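# Clear the carton out of the counter-shelf aisle

## Task

Get the carton completely out of the aisle that runs between the counter and the low shelf, disturbing the other objects as little as possible. At the end the gripper must have released it and the robot must have backed away; the carton only counts as moved if it stays out of the aisle without the robot holding it. The robot must stay upright and level: tipping or ending on a lean means failure.

## Robot and tools

Robot: a Hello Robot Stretch 3 with a single arm. It has a two-wheeled base (0.33 m long, 0.34 m wide), a lift that rides up a mast, and a telescoping arm that reaches out to the robot's RIGHT side, ending in a wrist (yaw, pitch, roll) and a gripper. The base cannot move sideways, so to move the gripper forward or back you drive the base. Turning in place pivots about the point between the drive wheels, 0.05 m behind the front edge; with the arm in and the wrist folded the swept circle has radius 0.28 m, larger if the wrist is unfolded. Cameras: head_camera and nav_camera on the head (aimed by head_pan_rad and head_tilt_rad), wrist_camera on the gripper. Loose objects may occasionally get nudged by something other than the robot.

Frames: base frame has its origin on the floor midway between the drive wheels, x forward, y left, z up. hand_pose is reported in it, at the point where the closed fingertips meet. Odometry frame is the base frame as it was at the start; base_odometry counts wheel turns, so slip shows as travel. Heading is positive leftward, -3.142 to 3.142.

execute_actions takes "actions", a list run in order (empty list just reports state and images). Each action may hold "robot", "steps" (integer 1 to 450 control steps at 30 per second, default 1) and "until". "robot" is one command object, a list of up to 8 commands run one after another (items may be {"pause_s": seconds, max 15}), or {"stop": true} to brake everything and clear the queue. A command may contain:
- "base": exactly one of {"translate_m": d}, a straight drive offset in metres from where the base is when the command begins (forward positive, |d| at most 1), or {"rotate_rad": d}, an in-place turn offset in radians (left/counter-clockwise positive, |d| at most 3.2).
- "joints": absolute targets by name; unnamed joints keep their targets. lift_m 0 to 1.1 (arm height); arm_m 0 to 0.52 (extension); wrist_yaw_rad -1.345 to 4.42 (0 along the arm, positive toward the front, 3.0 folded over the base); wrist_pitch_rad -1.57 to 0.451 (0 level, negative tips fingers down); wrist_roll_rad -2.911 to 2.911 (0 fingers side by side); gripper_m -0.089 to 0.179 (bigger is wider; actual fingertip gap is smaller by about 0.007 nearly shut, 0.025 fully open, zero below 0.007); head_pan_rad -3.953 to 1.73 (0 forward, positive left, -1.57 looks along the arm); head_tilt_rad -1.53 to 0.419 (negative down).
- "contact_limits": {"arm_m": effort percent 1 to 100} for that arm motion; lower is gentler, too low halts instantly, values above the maximum are clipped.
A new command acts immediately, overrides named goals and discards the rest of an older queue. Queued commands advance only when the previous one ends "done" (or "off_target" for base or gripper); otherwise later ones are dropped. If any value is out of range the whole call is rejected.

"until" ends an action early. {"robot": {"status": "ended"}} waits until nothing reads "moving" and the queue is not "running". Fields can also be compared, e.g. {"robot": {"lift_m": [">", 0.3]}}, using "=", "!=", "<", "<=", ">", ">=" (readings to three decimals, base offsets to four); statuses accept a word or ["!=", "moving"]. {"any": {"status": "ended"}} fires when any one motion or the queue ends.

zoom_image: "camera" (head_camera, nav_camera, wrist_camera) and "region" [x0, y0, x1, y1] in pixels of that camera's latest image, top-left origin, at most 504 by 504.

finished_scene: "scene" number (1 or 2); ends it irreversibly after a hold, and reports whether the task succeeded. Let every motion finish first, since anything still moving gets braked.

Result lines: base_status with progress in brackets (moved so far of goal); joint_goals; joint_status per joint (moving, done, off_target, contact_stop, time_out, stopped, not_commanded, torque_fault); measured_speeds; refusals count, queue state (idle, running, done, dropped, stopped) and queue_left. "refused:", "dropped:" and "replaced:" lines explain problems (counting from 0). robot.on_its_own appears when the robot has altered a goal, a joint is slack or its servo off, a motor at rest reads unusual effort, or base_tilt has drifted 3 degrees or more from its start value. lidar_m: 12 distances from the base origin, 30-degree sectors, first straight ahead, going counter-clockwise (4th left, 7th behind, 10th right), in a plane 0.17 m up, range 0.15 to 12 m, "-" for none. wrist_depth_mm (45 to 1000) and head_depth_mm (280 to 4000, image sideways) are 7x7 median depth grids. motor_effort is percent of maximum with peak in brackets; readings carry fixed bias and noise. base_tilt is in degrees (forward, right positive).

Speed: the base is fast (0.30 m/s, 1.9 rad/s) only when stowed: lift_m under 0.30, arm_m under 0.03, wrist_yaw_rad over 2.54; otherwise 0.10 m/s and 0.63 rad/s.

Gripping: command gripper_m below the object's width to grasp; release by going at least 0.02 above where the pads first touched. Status and reading do not prove a grasp. Overly hard squeezing triggers a stall guard that weakens grip.

Cautions: fold or unfold the wrist only with lift_m 0.32 to 0.95, wrist_pitch_rad -0.4, roll near 0; once folded the lift may go down to 0.25. With yaw below -0.4 keep pitch at -0.5 or lower. Arm and lift stop on firm contact and go slack until recommanded; the base, wrist and head do not stop and keep pushing. Pushing on something rigid with the gripper above roughly 0.45 m, pushing again after a contact_stop, driving while the gripper is snagged, or scraping furniture (especially reversing) can tip the robot. If it leans, reverse the last move in small steps, free the gripper, and if still tipped lower lift_m to about 0.2. Long hard effort shuts a wrist servo off for 10 s. Avoid drops, slams, hard hits and knocking things over.

Each tool is called after ">>>" as a command line: name --argument value for each argument, lists and objects as JSON in quotes; but a table of rows of numbers goes row by row, as --pt "numbers of a row", without its own name.

## Session

>>> execute_actions --actions '[]'

Scene clock: 0.00 s.
robot.base_odometry: x=+0.000 y=+0.000 heading=+0.000 (m, m, rad; robot's odometry frame)
robot.turned_by_wheels: +0.000 (rad since the last result)
robot.turned_by_imu: +0.000 (rad since the last result)
robot.base_tilt: forward=-1.4 right=-0.3 (deg)
robot.lidar_m: 0.76 1.25 0.96 0.97 1.33 1.73 1.50 2.13 2.08 0.94 0.73 0.66
robot.head_depth_mm: 1834 2736 2789 2794 2786 2564 2040 / 1821 2712 2955 2985 3018 2358 2066 / 1797 2680 3134 3148 3188 2590 1131 / 1780 2622 3236 3193 3091 2925 1142 / 1765 2539 2619 2594 2566 2486 1152 / 1751 2287 2315 2284 2257 2228 1164 / 1734 2047 2024 1994 2010 1943 1178
robot.base_status: not_commanded
robot.joint_positions: lift_m=+0.546 arm_m=+0.000 wrist_yaw_rad=+2.816 wrist_pitch_rad=-0.326 wrist_roll_rad=-0.003 gripper_m=+0.037 head_pan_rad=+0.004 head_tilt_rad=-0.013
robot.joint_goals: lift_m=+0.546 arm_m=+0.000 wrist_yaw_rad=+2.816 wrist_pitch_rad=-0.326 wrist_roll_rad=-0.003 gripper_m=+0.037 head_pan_rad=+0.004 head_tilt_rad=-0.013
robot.joint_status: lift_m=not_commanded arm_m=not_commanded wrist_yaw_rad=not_commanded wrist_pitch_rad=not_commanded wrist_roll_rad=not_commanded gripper_m=not_commanded head_pan_rad=not_commanded head_tilt_rad=not_commanded
robot.measured_speeds: translate_m=+0.000 rotate_rad=+0.000 lift_m=+0.000 arm_m=+0.000 wrist_yaw_rad=+0.000 wrist_pitch_rad=+0.000 wrist_roll_rad=+0.000 head_pan_rad=+0.000 head_tilt_rad=+0.000
robot: refusals=0 queue=idle queue_left=0
robot.motor_effort: left_wheel=+1 right_wheel=+0 lift_m=+21 arm_m=+0 wrist_yaw_rad=+0 wrist_pitch_rad=+7 wrist_roll_rad=+0 gripper_m=+0 head_pan_rad=+0 head_tilt_rad=+2 (%)
robot.hand_pose: x=+0.0540 y=+0.0772 z=+0.5794 quat_wxyz=(+0.227, +0.706, +0.001, +0.671) (m; robot's base frame)
robot.wrist_depth_mm: - - - - - - - / - - - - - - - / - - - - - - - / - - - - - - - / - - - - - - - / 861 871 - 853 - 866 859 / 760 - 743 759 752 751 739
pictures: head_camera (sideways: a quarter turn clockwise sets it upright), nav_camera (sideways: a quarter turn counterclockwise sets it upright), wrist_camera
Images, in order (width x height): head_camera 896x504, nav_camera 672x504, wrist_camera 644x364.

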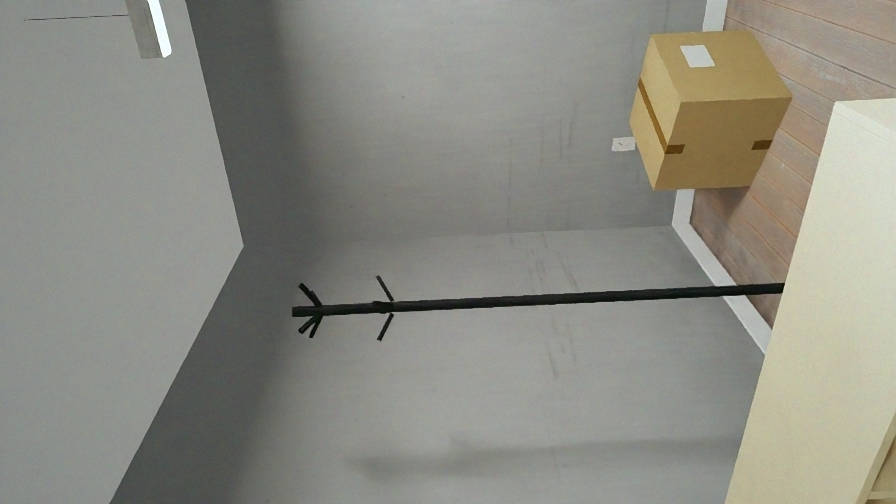

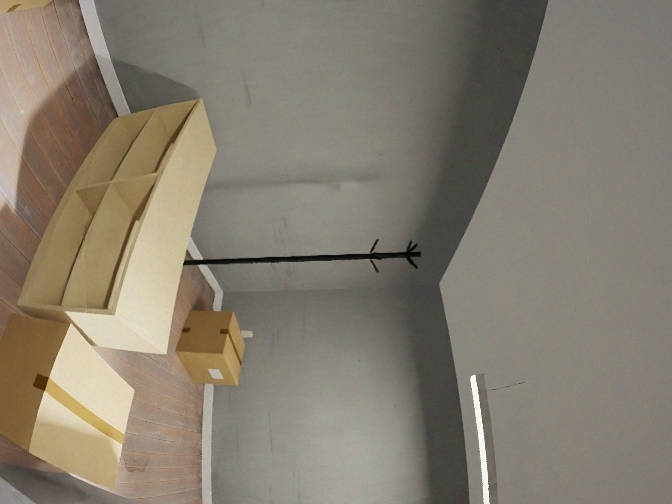

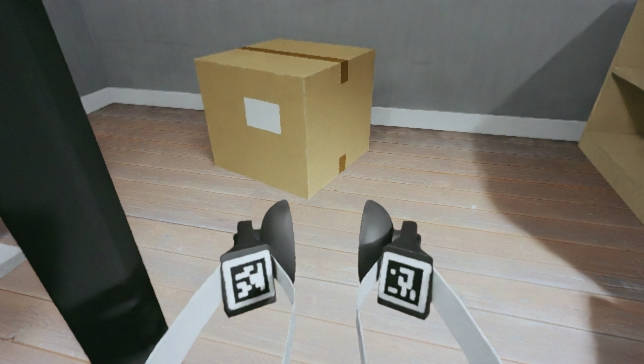

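>>> execute_actions --actions '[{"robot":{"joints":{"head_pan_rad":-0.5,"head_tilt_rad":-1.0,"wrist_pitch_rad":-0.4,"wrist_yaw_rad":3.0,"lift_m":0.26}},"steps":200,"until":{"robot":{"status":"ended"}}}]'

Scene clock: 6.97 s.
robot.base_odometry: x=+0.000 y=+0.000 heading=+0.000 (m, m, rad; robot's odometry frame)
robot.turned_by_wheels: +0.000 (rad since the last result)
robot.turned_by_imu: -0.001 (rad since the last result)
robot.base_tilt: forward=-1.3 right=-0.3 (deg)
robot.lidar_m: 0.76 1.25 0.97 0.97 1.33 1.73 1.49 2.14 2.08 0.93 0.73 0.66
robot.head_depth_mm: 814 815 884 1115 1335 1193 1073 / 2491 1221 1225 1241 1333 1193 1091 / 2558 2110 1210 1267 1334 1196 1108 / 2541 2095 1186 1115 1333 1190 1090 / 2542 2100 1190 1173 1333 1191 1075 / 2445 2108 1217 1251 1338 1190 1079 / 2150 1152 1146 1406 1338 1196 1075
robot.base_status: not_commanded
robot.joint_positions: lift_m=+0.260 arm_m=+0.000 wrist_yaw_rad=+2.999 wrist_pitch_rad=-0.415 wrist_roll_rad=-0.003 gripper_m=+0.037 head_pan_rad=-0.493 head_tilt_rad=-0.987
robot.joint_goals: lift_m=+0.260 arm_m=+0.000 wrist_yaw_rad=+3.000 wrist_pitch_rad=-0.400 wrist_roll_rad=-0.003 gripper_m=+0.037 head_pan_rad=-0.500 head_tilt_rad=-1.000
robot.joint_status: lift_m=done arm_m=not_commanded wrist_yaw_rad=done wrist_pitch_rad=done wrist_roll_rad=not_commanded gripper_m=not_commanded head_pan_rad=done head_tilt_rad=done
robot.measured_speeds: translate_m=+0.000 rotate_rad=+0.000 lift_m=+0.000 arm_m=+0.000 wrist_yaw_rad=+0.000 wrist_pitch_rad=+0.000 wrist_roll_rad=+0.000 head_pan_rad=+0.000 head_tilt_rad=+0.000
robot: refusals=0 queue=done queue_left=0
robot.motor_effort: left_wheel=+1(0) right_wheel=+0(0) lift_m=+18(18) arm_m=+1(0) wrist_yaw_rad=+1(2) wrist_pitch_rad=+7(7) wrist_roll_rad=+0(0) gripper_m=+1(0) head_pan_rad=-4(35) head_tilt_rad=-4(31) (%)
robot.hand_pose: x=+0.0108 y=+0.0771 z=+0.2735 quat_wxyz=(+0.195, +0.699, +0.096, +0.681) (m; robot's base frame)
robot.wrist_depth_mm: - - - - - - - / - - - - - - - / 822 - 812 799 796 791 796 / 667 650 650 650 639 636 630 / 547 545 - 536 557 534 535 / 473 501 - - - 466 461 / - - - - 405 407 406
pictures: head_camera (sideways: a quarter turn clockwise sets it upright), nav_camera (sideways: a quarter turn counterclockwise sets it upright), wrist_camera
Images, in order (width x height): head_camera 896x504, nav_camera 672x504, wrist_camera 644x364.

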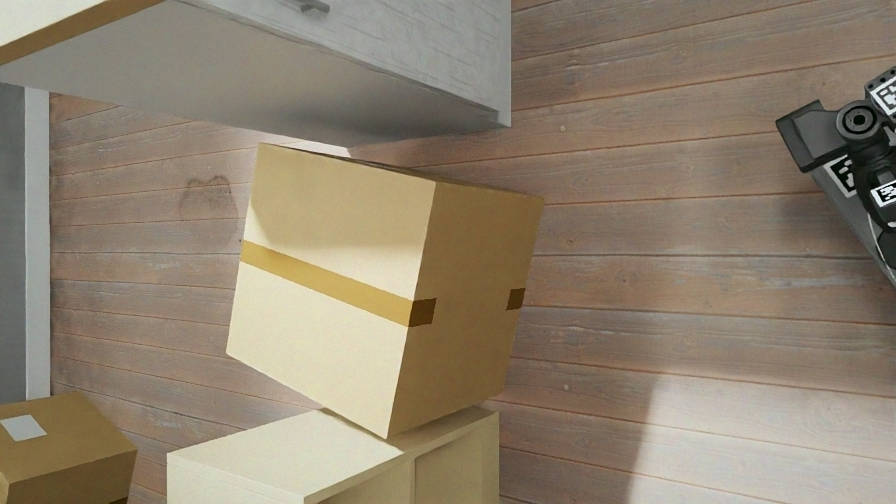

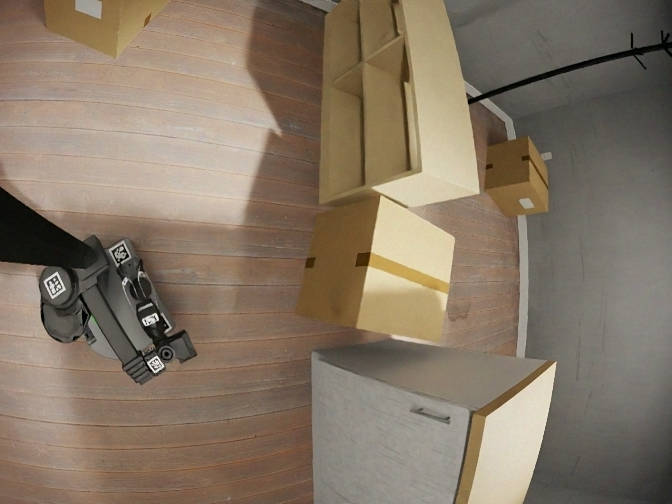

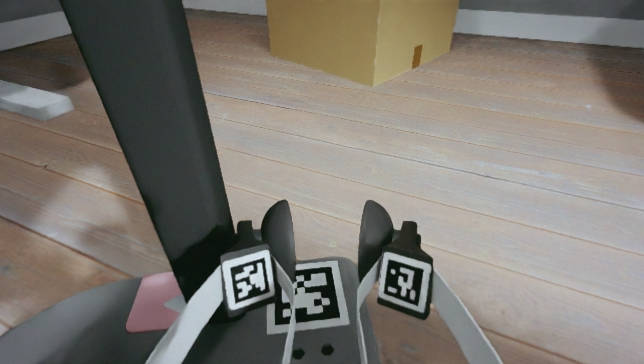

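>>> execute_actions --actions '[{"robot":[{"base":{"rotate_rad":-0.45},"joints":{"head_pan_rad":0,"head_tilt_rad":-1.2}},{"base":{"translate_m":0.35}}],"steps":300,"until":{"robot":{"status":"ended"}}}]'

Scene clock: 16.50 s.
robot.base_odometry: x=+0.315 y=-0.152 heading=-0.450 (m, m, rad; robot's odometry frame)
robot.turned_by_wheels: -0.450 (rad since the last result)
robot.turned_by_imu: -0.454 (rad since the last result)
robot.base_tilt: forward=-1.3 right=-0.3 (deg)
robot.lidar_m: 0.33 0.40 1.04 1.36 1.26 1.65 2.08 1.82 2.15 0.92 0.46 0.33
robot.head_depth_mm: 1828 982 954 931 1223 1162 1086 / 1832 1625 1023 1270 1261 1175 1080 / 1824 1627 993 908 1220 1183 - / 1828 1643 991 922 1227 1183 - / 1808 1632 998 933 1231 1180 - / 1816 1635 1021 941 1248 1159 - / 1824 929 939 1032 1242 1156 1087
robot.base_status: done (translate_m +0.3500 of +0.3500)
robot.joint_positions: lift_m=+0.260 arm_m=+0.000 wrist_yaw_rad=+2.999 wrist_pitch_rad=-0.415 wrist_roll_rad=-0.003 gripper_m=+0.037 head_pan_rad=-0.007 head_tilt_rad=-1.186
robot.joint_goals: lift_m=+0.260 arm_m=+0.000 wrist_yaw_rad=+3.000 wrist_pitch_rad=-0.400 wrist_roll_rad=-0.003 gripper_m=+0.037 head_pan_rad=+0.000 head_tilt_rad=-1.200
robot.joint_status: lift_m=done arm_m=not_commanded wrist_yaw_rad=done wrist_pitch_rad=done wrist_roll_rad=not_commanded gripper_m=not_commanded head_pan_rad=done head_tilt_rad=done
robot.measured_speeds: translate_m=+0.000 rotate_rad=+0.000 lift_m=+0.000 arm_m=+0.000 wrist_yaw_rad=+0.000 wrist_pitch_rad=+0.000 wrist_roll_rad=+0.000 head_pan_rad=+0.000 head_tilt_rad=+0.000
robot: refusals=0 queue=done queue_left=0
robot.motor_effort: left_wheel=+2(12) right_wheel=-2(5) lift_m=+19(19) arm_m=+0(0) wrist_yaw_rad=+0(1) wrist_pitch_rad=+7(7) wrist_roll_rad=+0(0) gripper_m=+0(0) head_pan_rad=+3(37) head_tilt_rad=-4(17) (%)
robot.hand_pose: x=+0.0106 y=+0.0771 z=+0.2734 quat_wxyz=(+0.195, +0.699, +0.097, +0.681) (m; robot's base frame)
robot.wrist_depth_mm: 879 - - - - 904 928 / 983 - - - - 904 814 / 817 - 827 806 788 724 633 / 665 649 643 648 646 639 532 / 541 544 - 541 555 535 517 / 476 492 - - - 461 457 / - - - - 409 403 402
pictures: head_camera (sideways: a quarter turn clockwise sets it upright), nav_camera (sideways: a quarter turn counterclockwise sets it upright), wrist_camera
Images, in order (width x height): head_camera 896x504, nav_camera 672x504, wrist_camera 644x364.

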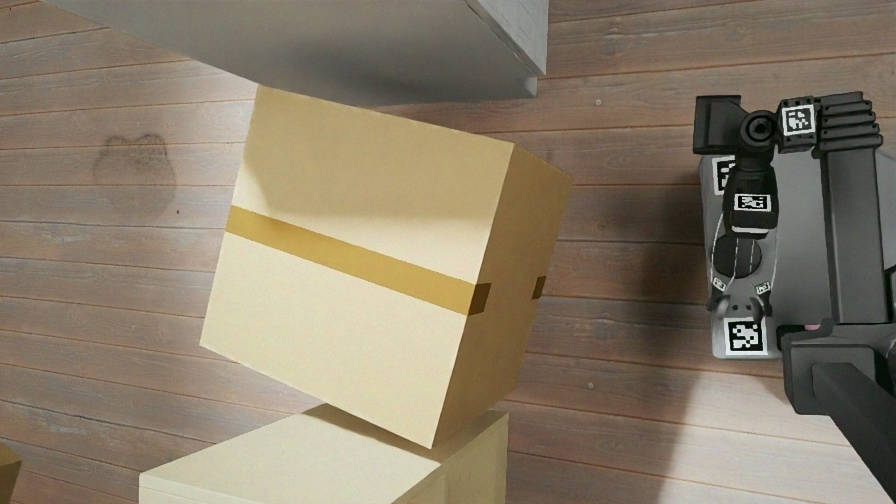

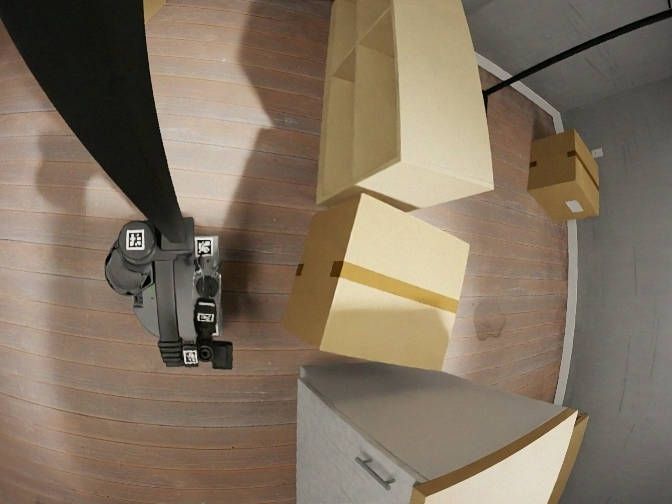

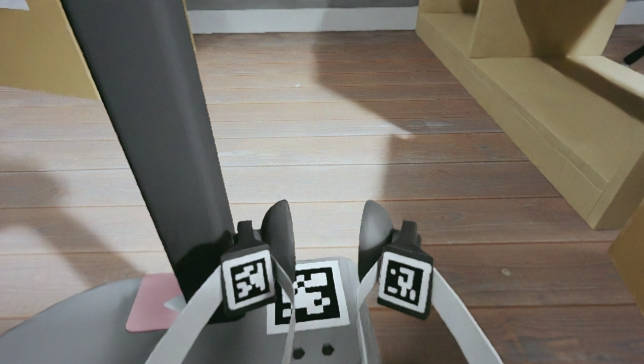

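>>> execute_actions --actions '[{"robot":[{"base":{"rotate_rad":-0.03},"joints":{"lift_m":0.55}},{"base":{"translate_m":0.5}}],"steps":450,"until":{"robot":{"status":"ended"}}}]'

Scene clock: 28.00 s.
robot.base_odometry: x=+0.758 y=-0.383 heading=-0.479 (m, m, rad; robot's odometry frame)
robot.turned_by_wheels: -0.029 (rad since the last result)
robot.turned_by_imu: -0.352 (rad since the last result)
robot.base_tilt: forward=-1.3 right=-0.3 (deg)
robot.lidar_m: - - 0.15 0.19 1.49 1.26 1.93 2.09 2.44 2.15 0.15 -
robot.head_depth_mm: 532 558 620 698 806 1184 - / 618 692 793 922 1094 1171 1069 / 1811 1614 1092 923 837 792 - / 1827 1643 1486 909 838 793 - / 1840 1636 1485 910 840 788 - / 1824 1634 1480 905 836 800 1096 / 1816 1630 1486 920 839 801 1098
robot.base_status: off_target (translate_m +0.4997 of +0.5000)
robot.joint_positions: lift_m=+0.550 arm_m=+0.000 wrist_yaw_rad=+2.999 wrist_pitch_rad=-0.415 wrist_roll_rad=-0.003 gripper_m=+0.037 head_pan_rad=-0.007 head_tilt_rad=-1.187
robot.joint_goals: lift_m=+0.550 arm_m=+0.000 wrist_yaw_rad=+3.000 wrist_pitch_rad=-0.400 wrist_roll_rad=-0.003 gripper_m=+0.037 head_pan_rad=+0.000 head_tilt_rad=-1.200
robot.joint_status: lift_m=done arm_m=not_commanded wrist_yaw_rad=done wrist_pitch_rad=done wrist_roll_rad=not_commanded gripper_m=not_commanded head_pan_rad=done head_tilt_rad=done
robot.measured_speeds: translate_m=+0.000 rotate_rad=+0.000 lift_m=+0.000 arm_m=+0.000 wrist_yaw_rad=+0.000 wrist_pitch_rad=+0.000 wrist_roll_rad=+0.000 head_pan_rad=+0.000 head_tilt_rad=+0.000
robot: refusals=0 queue=done queue_left=0
robot.on_its_own: left_wheel is at rest, and its effort (+63) is outside its rest range (-18 to +18); right_wheel is at rest, and its effort (+23) is outside its rest range (-18 to +18)
robot.motor_effort: left_wheel=+63(76) right_wheel=+23(40) lift_m=+22(23) arm_m=+0(0) wrist_yaw_rad=+1(1) wrist_pitch_rad=+8(8) wrist_roll_rad=+0(1) gripper_m=+0(0) head_pan_rad=+4(3) head_tilt_rad=-4(4) (%)
robot.hand_pose: x=+0.0106 y=+0.0771 z=+0.5632 quat_wxyz=(+0.195, +0.699, +0.097, +0.681) (m; robot's base frame)
robot.wrist_depth_mm: - - - 384 400 444 - / - - - 427 442 497 - / - - - 468 493 558 - / - - - 511 432 428 422 / 926 947 - 789 370 355 358 / 803 816 - 719 - 308 306 / 715 708 681 687 270 270 267
pictures: head_camera (sideways: a quarter turn clockwise sets it upright), nav_camera (sideways: a quarter turn counterclockwise sets it upright), wrist_camera
Images, in order (width x height): head_camera 896x504, nav_camera 672x504, wrist_camera 644x364.

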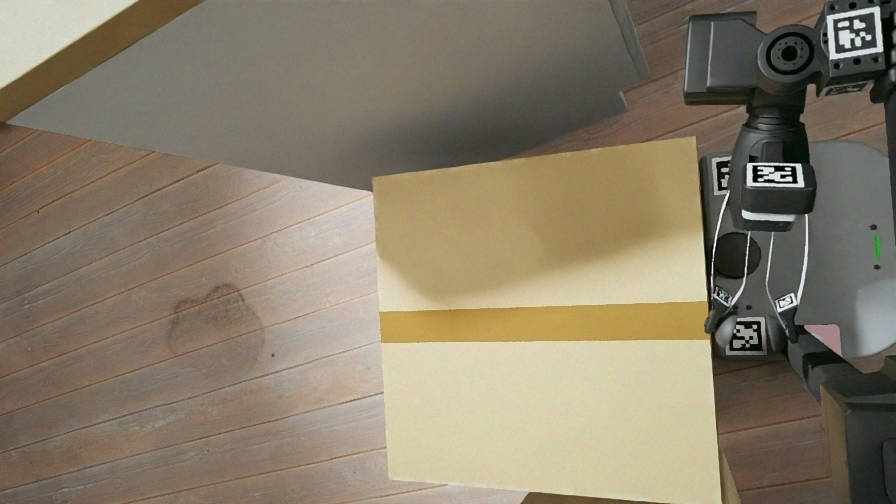

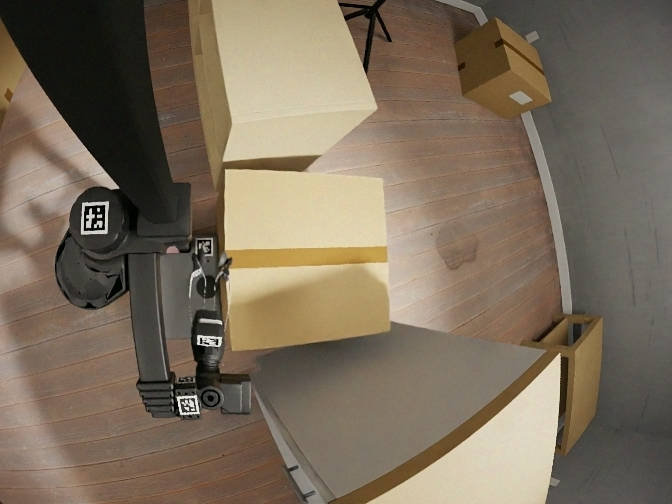

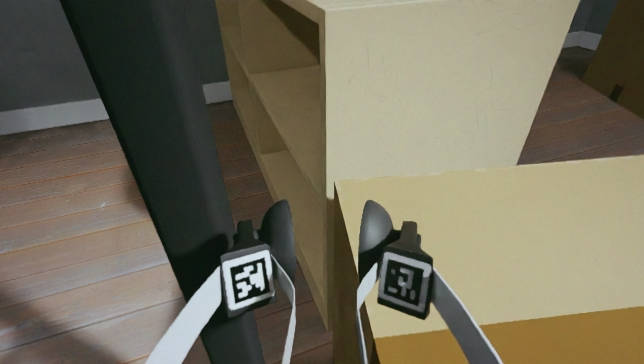

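>>> execute_actions --actions '[{"robot":[{"base":{"translate_m":-0.38},"joints":{"lift_m":0.28}},{"base":{"rotate_rad":-0.95}},{"base":{"translate_m":0.27}},{"base":{"rotate_rad":1.45}}],"steps":450,"until":{"robot":{"status":"ended"}}}]'

Scene clock: 45.23 s.
robot.base_odometry: x=+0.459 y=-0.475 heading=+0.020 (m, m, rad; robot's odometry frame)
robot.turned_by_wheels: +0.499 (rad since the last result)
robot.turned_by_imu: +0.501 (rad since the last result)
robot.base_tilt: forward=-1.3 right=-0.3 (deg)
robot.lidar_m: 0.28 0.37 1.16 1.26 1.21 1.72 1.78 2.29 1.99 0.62 0.35 0.28
robot.head_depth_mm: 1827 884 751 688 998 1159 1083 / 1822 1647 1164 1114 1207 1181 1084 / 1824 1636 998 943 1256 1182 - / 1821 1633 995 911 1209 1180 - / 1828 1634 995 920 1229 1178 - / 1817 1637 995 941 1248 1159 - / 1831 1017 1023 1125 1248 1157 1087
robot.base_status: done (rotate_rad +1.4499 of +1.4500)
robot.joint_positions: lift_m=+0.280 arm_m=+0.000 wrist_yaw_rad=+2.999 wrist_pitch_rad=-0.415 wrist_roll_rad=-0.003 gripper_m=+0.037 head_pan_rad=-0.006 head_tilt_rad=-1.187
robot.joint_goals: lift_m=+0.280 arm_m=+0.000 wrist_yaw_rad=+3.000 wrist_pitch_rad=-0.400 wrist_roll_rad=-0.003 gripper_m=+0.037 head_pan_rad=+0.000 head_tilt_rad=-1.200
robot.joint_status: lift_m=done arm_m=not_commanded wrist_yaw_rad=done wrist_pitch_rad=done wrist_roll_rad=not_commanded gripper_m=not_commanded head_pan_rad=done head_tilt_rad=done
robot.measured_speeds: translate_m=+0.000 rotate_rad=+0.000 lift_m=+0.000 arm_m=+0.000 wrist_yaw_rad=+0.000 wrist_pitch_rad=+0.000 wrist_roll_rad=+0.000 head_pan_rad=+0.000 head_tilt_rad=+0.000
robot: refusals=0 queue=done queue_left=0
robot.motor_effort: left_wheel=-1(63) right_wheel=+1(24) lift_m=+18(23) arm_m=-1(0) wrist_yaw_rad=+0(1) wrist_pitch_rad=+8(8) wrist_roll_rad=+0(0) gripper_m=+0(1) head_pan_rad=+4(2) head_tilt_rad=-4(4) (%)
robot.hand_pose: x=+0.0106 y=+0.0770 z=+0.2933 quat_wxyz=(+0.195, +0.699, +0.097, +0.681) (m; robot's base frame)
robot.wrist_depth_mm: - - - - - - 930 / - - - - - - 878 / 845 - 851 847 838 816 673 / 699 679 683 690 676 680 589 / 577 575 - 574 584 559 524 / 500 503 - - - 480 467 / 442 - - - 420 424 422
pictures: head_camera (sideways: a quarter turn clockwise sets it upright), nav_camera (sideways: a quarter turn counterclockwise sets it upright), wrist_camera
Images, in order (width x height): head_camera 896x504, nav_camera 672x504, wrist_camera 644x364.

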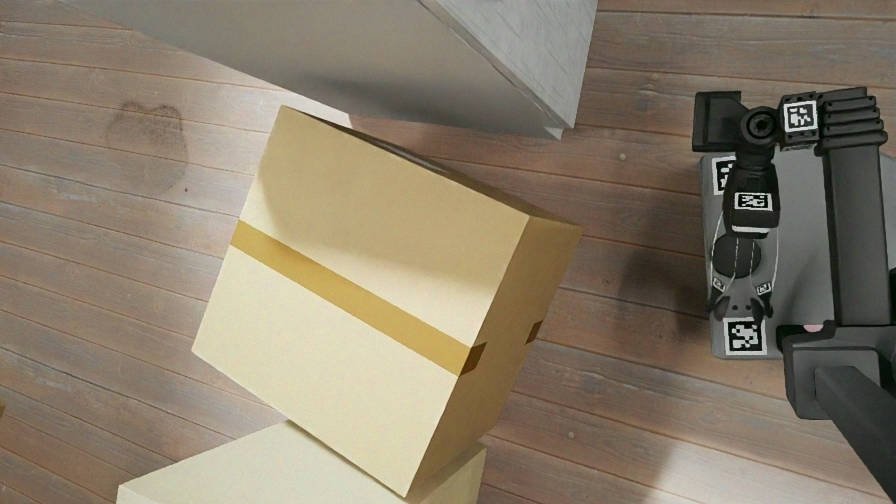

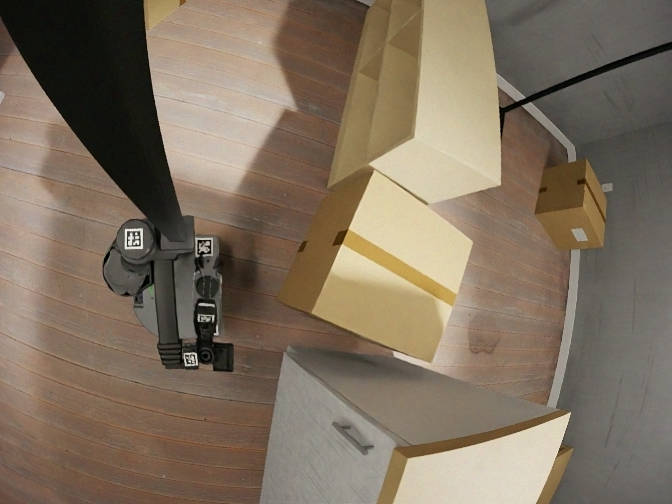

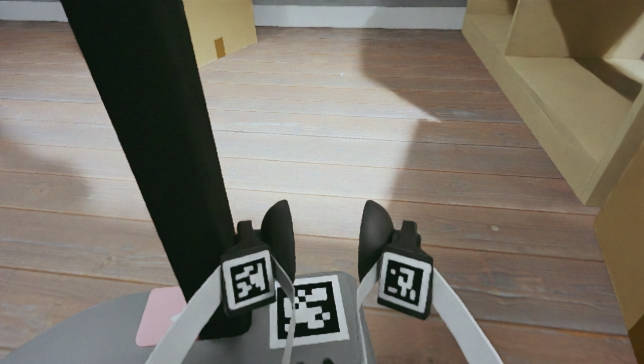

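>>> execute_actions --actions '[{"robot":[{"joints":{"lift_m":0.31}},{"base":{"translate_m":0.33}}],"steps":450,"until":{"robot":{"status":"ended"}}}]'

Scene clock: 54.03 s.
robot.base_odometry: x=+0.789 y=-0.468 heading=+0.020 (m, m, rad; robot's odometry frame)
robot.turned_by_wheels: +0.000 (rad since the last result)
robot.turned_by_imu: -0.384 (rad since the last result)
robot.base_tilt: forward=-1.3 right=-0.3 (deg)
robot.lidar_m: - - 0.15 0.27 1.40 1.33 1.95 2.04 2.19 0.32 0.24 -
robot.head_depth_mm: 522 483 491 532 580 1148 1084 / 550 595 656 729 822 1131 1084 / 1829 1611 1004 1067 1210 1172 - / 1829 1637 1488 909 839 792 - / 1817 1634 1485 907 837 797 - / 1832 1633 1479 911 836 1102 - / 1813 1641 1479 904 834 1101 1088
robot.base_status: off_target (translate_m +0.3298 of +0.3300)
robot.joint_positions: lift_m=+0.310 arm_m=+0.000 wrist_yaw_rad=+2.999 wrist_pitch_rad=-0.415 wrist_roll_rad=-0.003 gripper_m=+0.037 head_pan_rad=-0.006 head_tilt_rad=-1.187
robot.joint_goals: lift_m=+0.310 arm_m=+0.000 wrist_yaw_rad=+3.000 wrist_pitch_rad=-0.400 wrist_roll_rad=-0.003 gripper_m=+0.037 head_pan_rad=+0.000 head_tilt_rad=-1.200
robot.joint_status: lift_m=done arm_m=not_commanded wrist_yaw_rad=done wrist_pitch_rad=done wrist_roll_rad=not_commanded gripper_m=not_commanded head_pan_rad=done head_tilt_rad=done
robot.measured_speeds: translate_m=+0.000 rotate_rad=+0.000 lift_m=+0.000 arm_m=+0.000 wrist_yaw_rad=+0.000 wrist_pitch_rad=+0.000 wrist_roll_rad=+0.000 head_pan_rad=+0.000 head_tilt_rad=+0.000
robot: refusals=0 queue=done queue_left=0
robot.on_its_own: right_wheel is at rest, and its effort (+22) is outside its rest range (-18 to +18)
robot.motor_effort: left_wheel=+14(25) right_wheel=+22(28) lift_m=+23(26) arm_m=+0(0) wrist_yaw_rad=+1(0) wrist_pitch_rad=+8(8) wrist_roll_rad=+1(0) gripper_m=+0(1) head_pan_rad=+3(4) head_tilt_rad=-5(4) (%)
robot.hand_pose: x=+0.0106 y=+0.0770 z=+0.3231 quat_wxyz=(+0.195, +0.699, +0.097, +0.681) (m; robot's base frame)
robot.wrist_depth_mm: - - - 980 169 100 82 / - - - 957 174 95 65 / 924 - 898 790 178 96 66 / 746 736 732 676 181 97 66 / 624 610 - 584 148 98 67 / 534 526 - 532 - 99 67 / 472 - - - 196 94 68
pictures: head_camera (sideways: a quarter turn clockwise sets it upright), nav_camera (sideways: a quarter turn counterclockwise sets it upright), wrist_camera
Images, in order (width x height): head_camera 896x504, nav_camera 672x504, wrist_camera 644x364.

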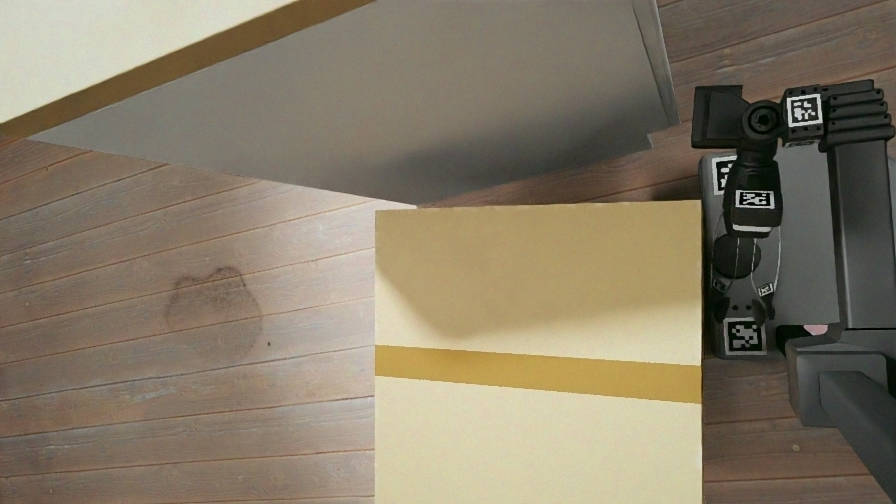

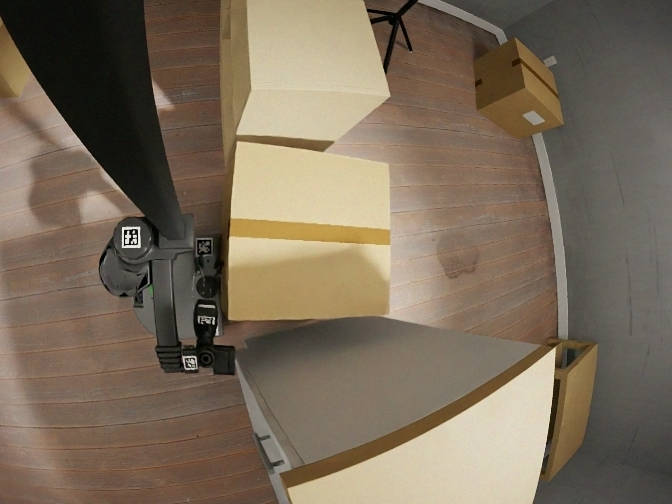

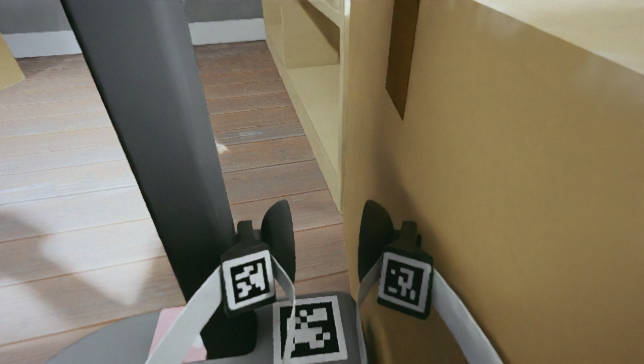

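>>> execute_actions --actions '[{"robot":[{"base":{"translate_m":-0.47},"joints":{"lift_m":0.36,"gripper_m":0.0}},{"base":{"rotate_rad":1.77},"joints":{"head_pan_rad":-1.57,"head_tilt_rad":-1.0,"wrist_yaw_rad":0}},{"joints":{"lift_m":0.22,"wrist_pitch_rad":0}}],"steps":450,"until":{"robot":{"status":"ended"}}}]'

Scene clock: 71.37 s.
robot.base_odometry: x=+0.319 y=-0.478 heading=+1.790 (m, m, rad; robot's odometry frame)
robot.turned_by_wheels: +1.770 (rad since the last result)
robot.turned_by_imu: +1.792 (rad since the last result)
robot.base_tilt: forward=-1.3 right=-0.3 (deg)
robot.lidar_m: 1.15 1.01 1.49 1.90 2.02 2.11 1.53 0.67 0.52 0.52 0.61 1.15
robot.head_depth_mm: 934 916 904 911 1258 1187 1072 / 2447 2046 1263 1366 1305 1187 - / 2466 2033 1175 1009 1261 1205 - / 2443 2051 1167 1028 1261 1187 - / 2464 2070 1171 1028 1282 1193 1075 / 2282 2051 1702 1057 1313 1192 1076 / 2014 2067 987 1131 1315 1191 1076
robot.base_status: done (rotate_rad +1.7699 of +1.7700)
robot.joint_positions: lift_m=+0.220 arm_m=+0.000 wrist_yaw_rad=+0.001 wrist_pitch_rad=-0.021 wrist_roll_rad=-0.003 gripper_m=+0.000 head_pan_rad=-1.563 head_tilt_rad=-1.001
robot.joint_goals: lift_m=+0.220 arm_m=+0.000 wrist_yaw_rad=+0.000 wrist_pitch_rad=+0.000 wrist_roll_rad=-0.003 gripper_m=+0.000 head_pan_rad=-1.570 head_tilt_rad=-1.000
robot.joint_status: lift_m=done arm_m=not_commanded wrist_yaw_rad=done wrist_pitch_rad=done wrist_roll_rad=not_commanded gripper_m=done head_pan_rad=done head_tilt_rad=done
robot.measured_speeds: translate_m=+0.000 rotate_rad=+0.000 lift_m=+0.000 arm_m=+0.000 wrist_yaw_rad=+0.000 wrist_pitch_rad=+0.000 wrist_roll_rad=+0.000 head_pan_rad=+0.000 head_tilt_rad=+0.000
robot: refusals=0 queue=done queue_left=0
robot.motor_effort: left_wheel=-2(16) right_wheel=+2(22) lift_m=+18(29) arm_m=+0(0) wrist_yaw_rad=-1(2) wrist_pitch_rad=+11(12) wrist_roll_rad=+0(0) gripper_m=-2(85) head_pan_rad=-3(49) head_tilt_rad=+1(13) (%)
robot.hand_pose: x=-0.0212 y=-0.4011 z=+0.3293 quat_wxyz=(+0.709, +0.008, -0.706, -0.007) (m; robot's base frame)
robot.wrist_depth_mm: 424 591 - - - 685 424 / 385 331 301 278 256 238 398 / 381 338 307 284 264 245 415 / 400 352 319 293 274 255 416 / 437 371 337 - 281 266 414 / 458 387 356 - 288 276 409 / 466 407 360 330 307 287 412
pictures: head_camera (sideways: a quarter turn clockwise sets it upright), nav_camera (sideways: a quarter turn counterclockwise sets it upright), wrist_camera
Images, in order (width x height): head_camera 896x504, nav_camera 672x504, wrist_camera 644x364.

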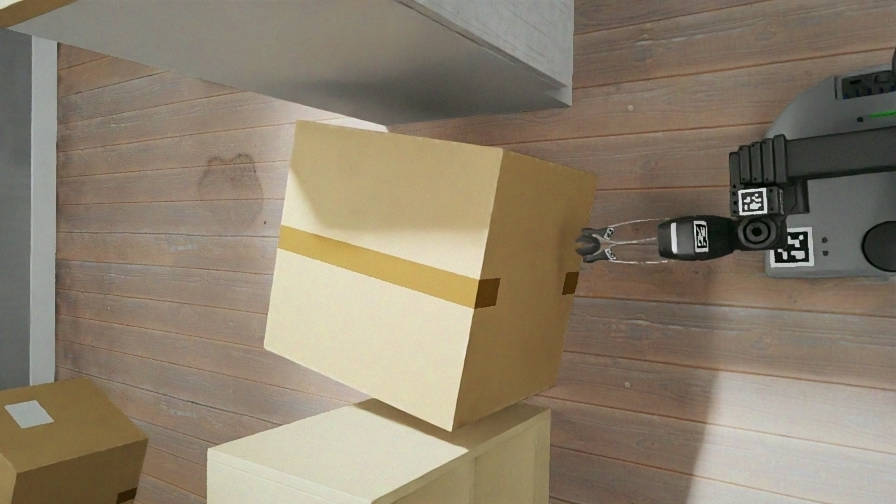

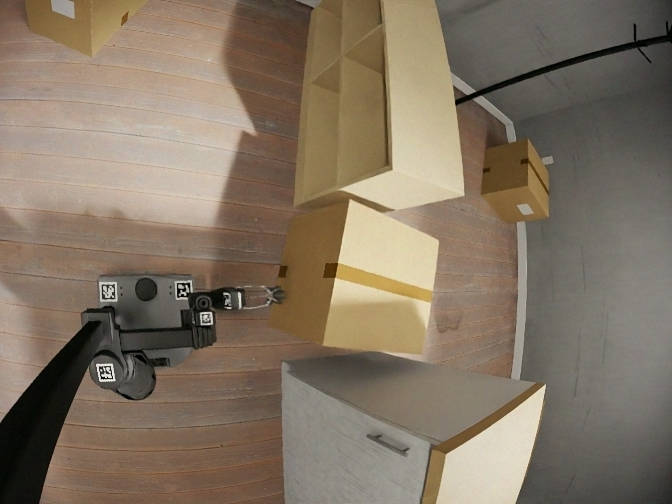

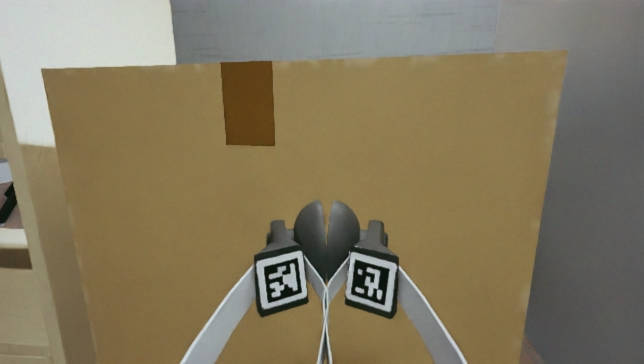

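>>> execute_actions --actions '[{"robot":[{"base":{"rotate_rad":0.07},"joints":{"lift_m":0.1}},{"base":{"translate_m":-0.13}},{"joints":{"arm_m":0.22}}],"steps":450,"until":{"robot":{"status":"ended"}}}]'

Scene clock: 79.90 s.
robot.base_odometry: x=+0.356 y=-0.602 heading=+1.860 (m, m, rad; robot's odometry frame)
robot.turned_by_wheels: +0.070 (rad since the last result)
robot.turned_by_imu: +0.069 (rad since the last result)
robot.base_tilt: forward=-1.3 right=-0.4 (deg)
robot.lidar_m: 1.14 1.14 1.54 1.91 1.60 1.98 1.24 0.61 0.52 0.49 0.58 1.25
robot.head_depth_mm: 765 656 639 771 1089 1190 1072 / 2427 1955 1071 969 1208 1186 - / 2430 2051 1193 1388 1306 1220 - / 2430 2071 1172 1015 1196 1172 - / 2464 2052 1170 1026 1271 1191 1076 / 2239 2070 1196 1053 1290 1184 1075 / 2034 2058 1163 1099 1319 1193 1082
robot.base_status: done (translate_m -0.1300 of -0.1300)
robot.joint_positions: lift_m=+0.100 arm_m=+0.091 wrist_yaw_rad=+0.000 wrist_pitch_rad=-0.027 wrist_roll_rad=-0.003 gripper_m=+0.000 head_pan_rad=-1.563 head_tilt_rad=-1.001
robot.joint_goals: lift_m=+0.100 arm_m=+0.092 wrist_yaw_rad=+0.000 wrist_pitch_rad=+0.000 wrist_roll_rad=-0.003 gripper_m=+0.000 head_pan_rad=-1.570 head_tilt_rad=-1.000
robot.joint_status: lift_m=done arm_m=contact_stop wrist_yaw_rad=done wrist_pitch_rad=done wrist_roll_rad=not_commanded gripper_m=done head_pan_rad=done head_tilt_rad=done
robot.measured_speeds: translate_m=+0.000 rotate_rad=+0.001 lift_m=+0.000 arm_m=-0.041 wrist_yaw_rad=+0.050 wrist_pitch_rad=+0.000 wrist_roll_rad=+0.000 head_pan_rad=+0.000 head_tilt_rad=+0.000
robot: refusals=0 queue=dropped queue_left=0
robot.on_its_own: arm_m is slack since a contact_stop, until your next command for it (your +0.220 is given up)
robot.motor_effort: left_wheel=-4(7) right_wheel=+2(4) lift_m=+18(19) arm_m=+24(38) wrist_yaw_rad=-1(6) wrist_pitch_rad=+14(15) wrist_roll_rad=+1(1) gripper_m=-3(2) head_pan_rad=-4(3) head_tilt_rad=+1(1) (%)
robot.hand_pose: x=-0.0214 y=-0.4916 z=+0.2078 quat_wxyz=(+0.708, +0.010, -0.706, -0.010) (m; robot's base frame)
robot.wrist_depth_mm: 203 184 166 150 137 462 320 / 214 192 172 155 142 456 316 / 224 201 179 161 146 488 310 / 238 211 186 167 152 483 310 / 253 223 197 - 157 529 305 / 269 235 211 - 160 477 303 / 287 247 210 189 173 395 303
pictures: head_camera (sideways: a quarter turn clockwise sets it upright), nav_camera (sideways: a quarter turn counterclockwise sets it upright), wrist_camera
Images, in order (width x height): head_camera 896x504, nav_camera 672x504, wrist_camera 644x364.

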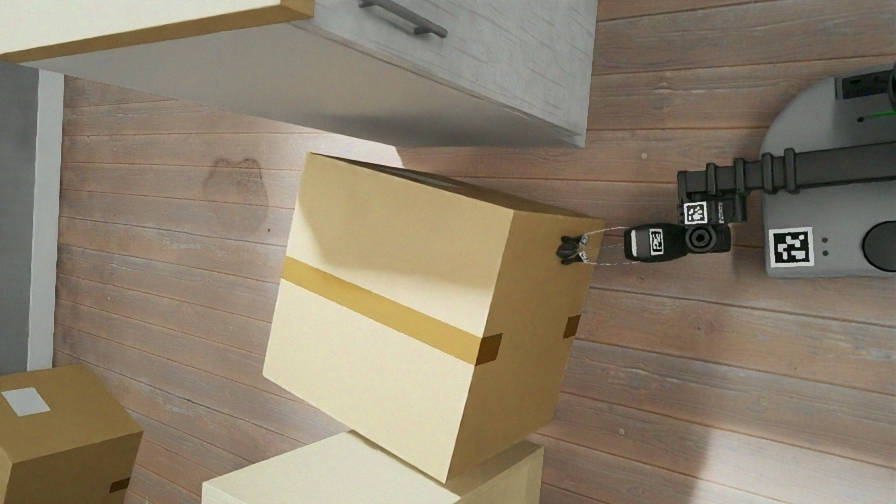

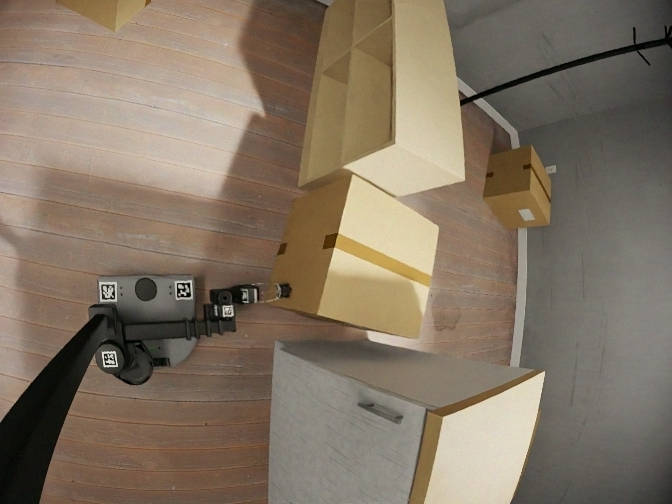

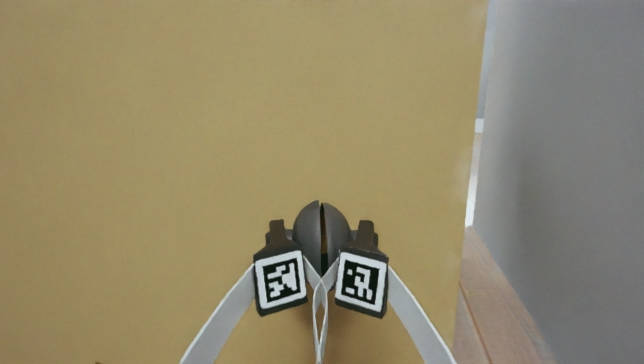

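>>> execute_actions --actions '[{"robot":{"joints":{"arm_m":0.2},"contact_limits":{"arm_m":65}},"steps":200,"until":{"robot":{"status":"ended"}}}]'

Scene clock: 83.90 s.
robot.base_odometry: x=+0.356 y=-0.602 heading=+1.860 (m, m, rad; robot's odometry frame)
robot.turned_by_wheels: +0.000 (rad since the last result)
robot.turned_by_imu: -0.031 (rad since the last result)
robot.base_tilt: forward=-1.3 right=-0.4 (deg)
robot.lidar_m: 1.19 1.14 1.55 1.92 1.60 1.98 1.34 0.63 0.52 0.61 0.65 1.25
robot.head_depth_mm: 732 617 624 786 1117 1188 1073 / 2378 959 901 874 1136 1189 - / 2437 2052 1709 1449 1305 1187 - / 2426 2076 1168 1063 1301 1186 - / 2441 2055 1170 1071 1307 1194 1070 / 2312 2048 1175 1078 1306 1190 1078 / 2039 2067 1186 1144 1313 1192 1080
robot.base_status: done (translate_m -0.1300 of -0.1300)
robot.joint_positions: lift_m=+0.100 arm_m=+0.197 wrist_yaw_rad=-0.069 wrist_pitch_rad=-0.029 wrist_roll_rad=-0.003 gripper_m=+0.000 head_pan_rad=-1.563 head_tilt_rad=-1.001
robot.joint_goals: lift_m=+0.100 arm_m=+0.200 wrist_yaw_rad=-0.060 wrist_pitch_rad=+0.000 wrist_roll_rad=-0.003 gripper_m=+0.000 head_pan_rad=-1.570 head_tilt_rad=-1.000
robot.joint_status: lift_m=done arm_m=done wrist_yaw_rad=done wrist_pitch_rad=done wrist_roll_rad=not_commanded gripper_m=done head_pan_rad=done head_tilt_rad=done
robot.measured_speeds: translate_m=+0.000 rotate_rad=+0.000 lift_m=+0.000 arm_m=+0.000 wrist_yaw_rad=+0.000 wrist_pitch_rad=+0.000 wrist_roll_rad=+0.000 head_pan_rad=+0.000 head_tilt_rad=+0.000
robot: refusals=0 queue=done queue_left=0
robot.on_its_own: wrist_yaw_rad is held at -0.060, not at your +0.000, by its stall guard, which is not easing now; arm_m is at rest, and its effort (+33) is outside its rest range (-14 to +14)
robot.motor_effort: left_wheel=-4(12) right_wheel=+2(11) lift_m=+18(18) arm_m=+33(50) wrist_yaw_rad=+9(43) wrist_pitch_rad=+15(15) wrist_roll_rad=+0(1) gripper_m=-3(7) head_pan_rad=-3(2) head_tilt_rad=+1(0) (%)
robot.contact_limits: arm_m 53 (drawing in: default 23, maximum 38; extending or still: default 33, maximum 53)
robot.hand_pose: x=-0.0392 y=-0.5970 z=+0.2072 quat_wxyz=(+0.708, -0.014, -0.705, -0.035) (m; robot's base frame)
robot.wrist_depth_mm: 154 154 151 149 147 319 251 / 160 159 156 154 152 315 250 / 168 166 163 161 158 338 250 / 174 172 168 166 163 338 250 / 182 179 176 172 169 359 249 / 191 187 184 - 176 360 248 / 199 195 191 188 186 361 246
pictures: head_camera (sideways: a quarter turn clockwise sets it upright), nav_camera (sideways: a quarter turn counterclockwise sets it upright), wrist_camera
Images, in order (width x height): head_camera 896x504, nav_camera 672x504, wrist_camera 644x364.

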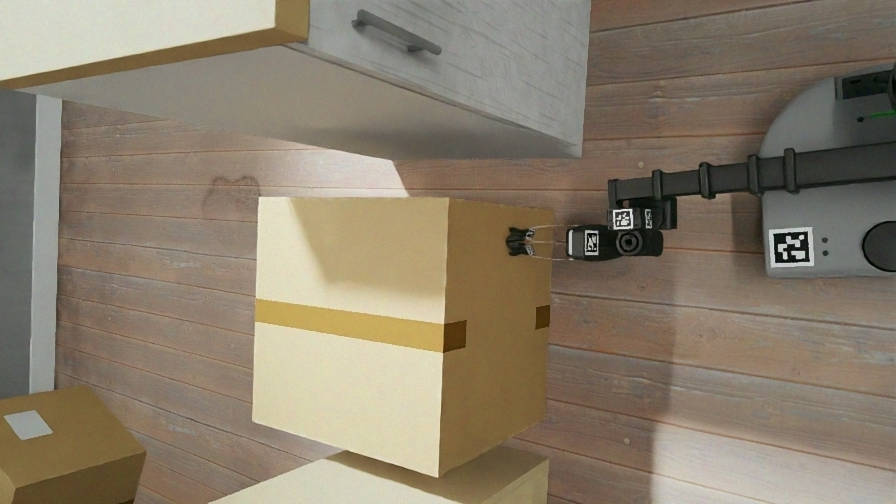

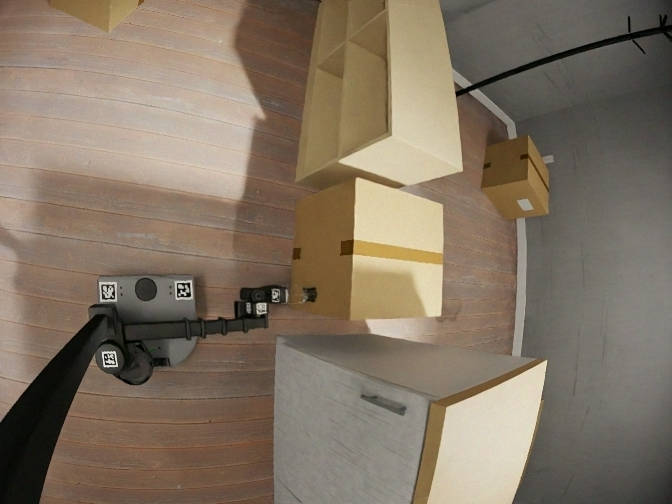

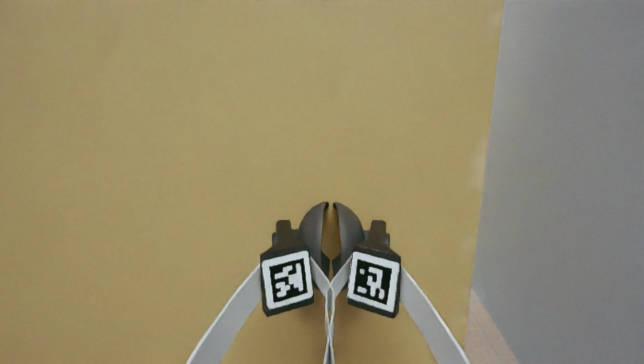

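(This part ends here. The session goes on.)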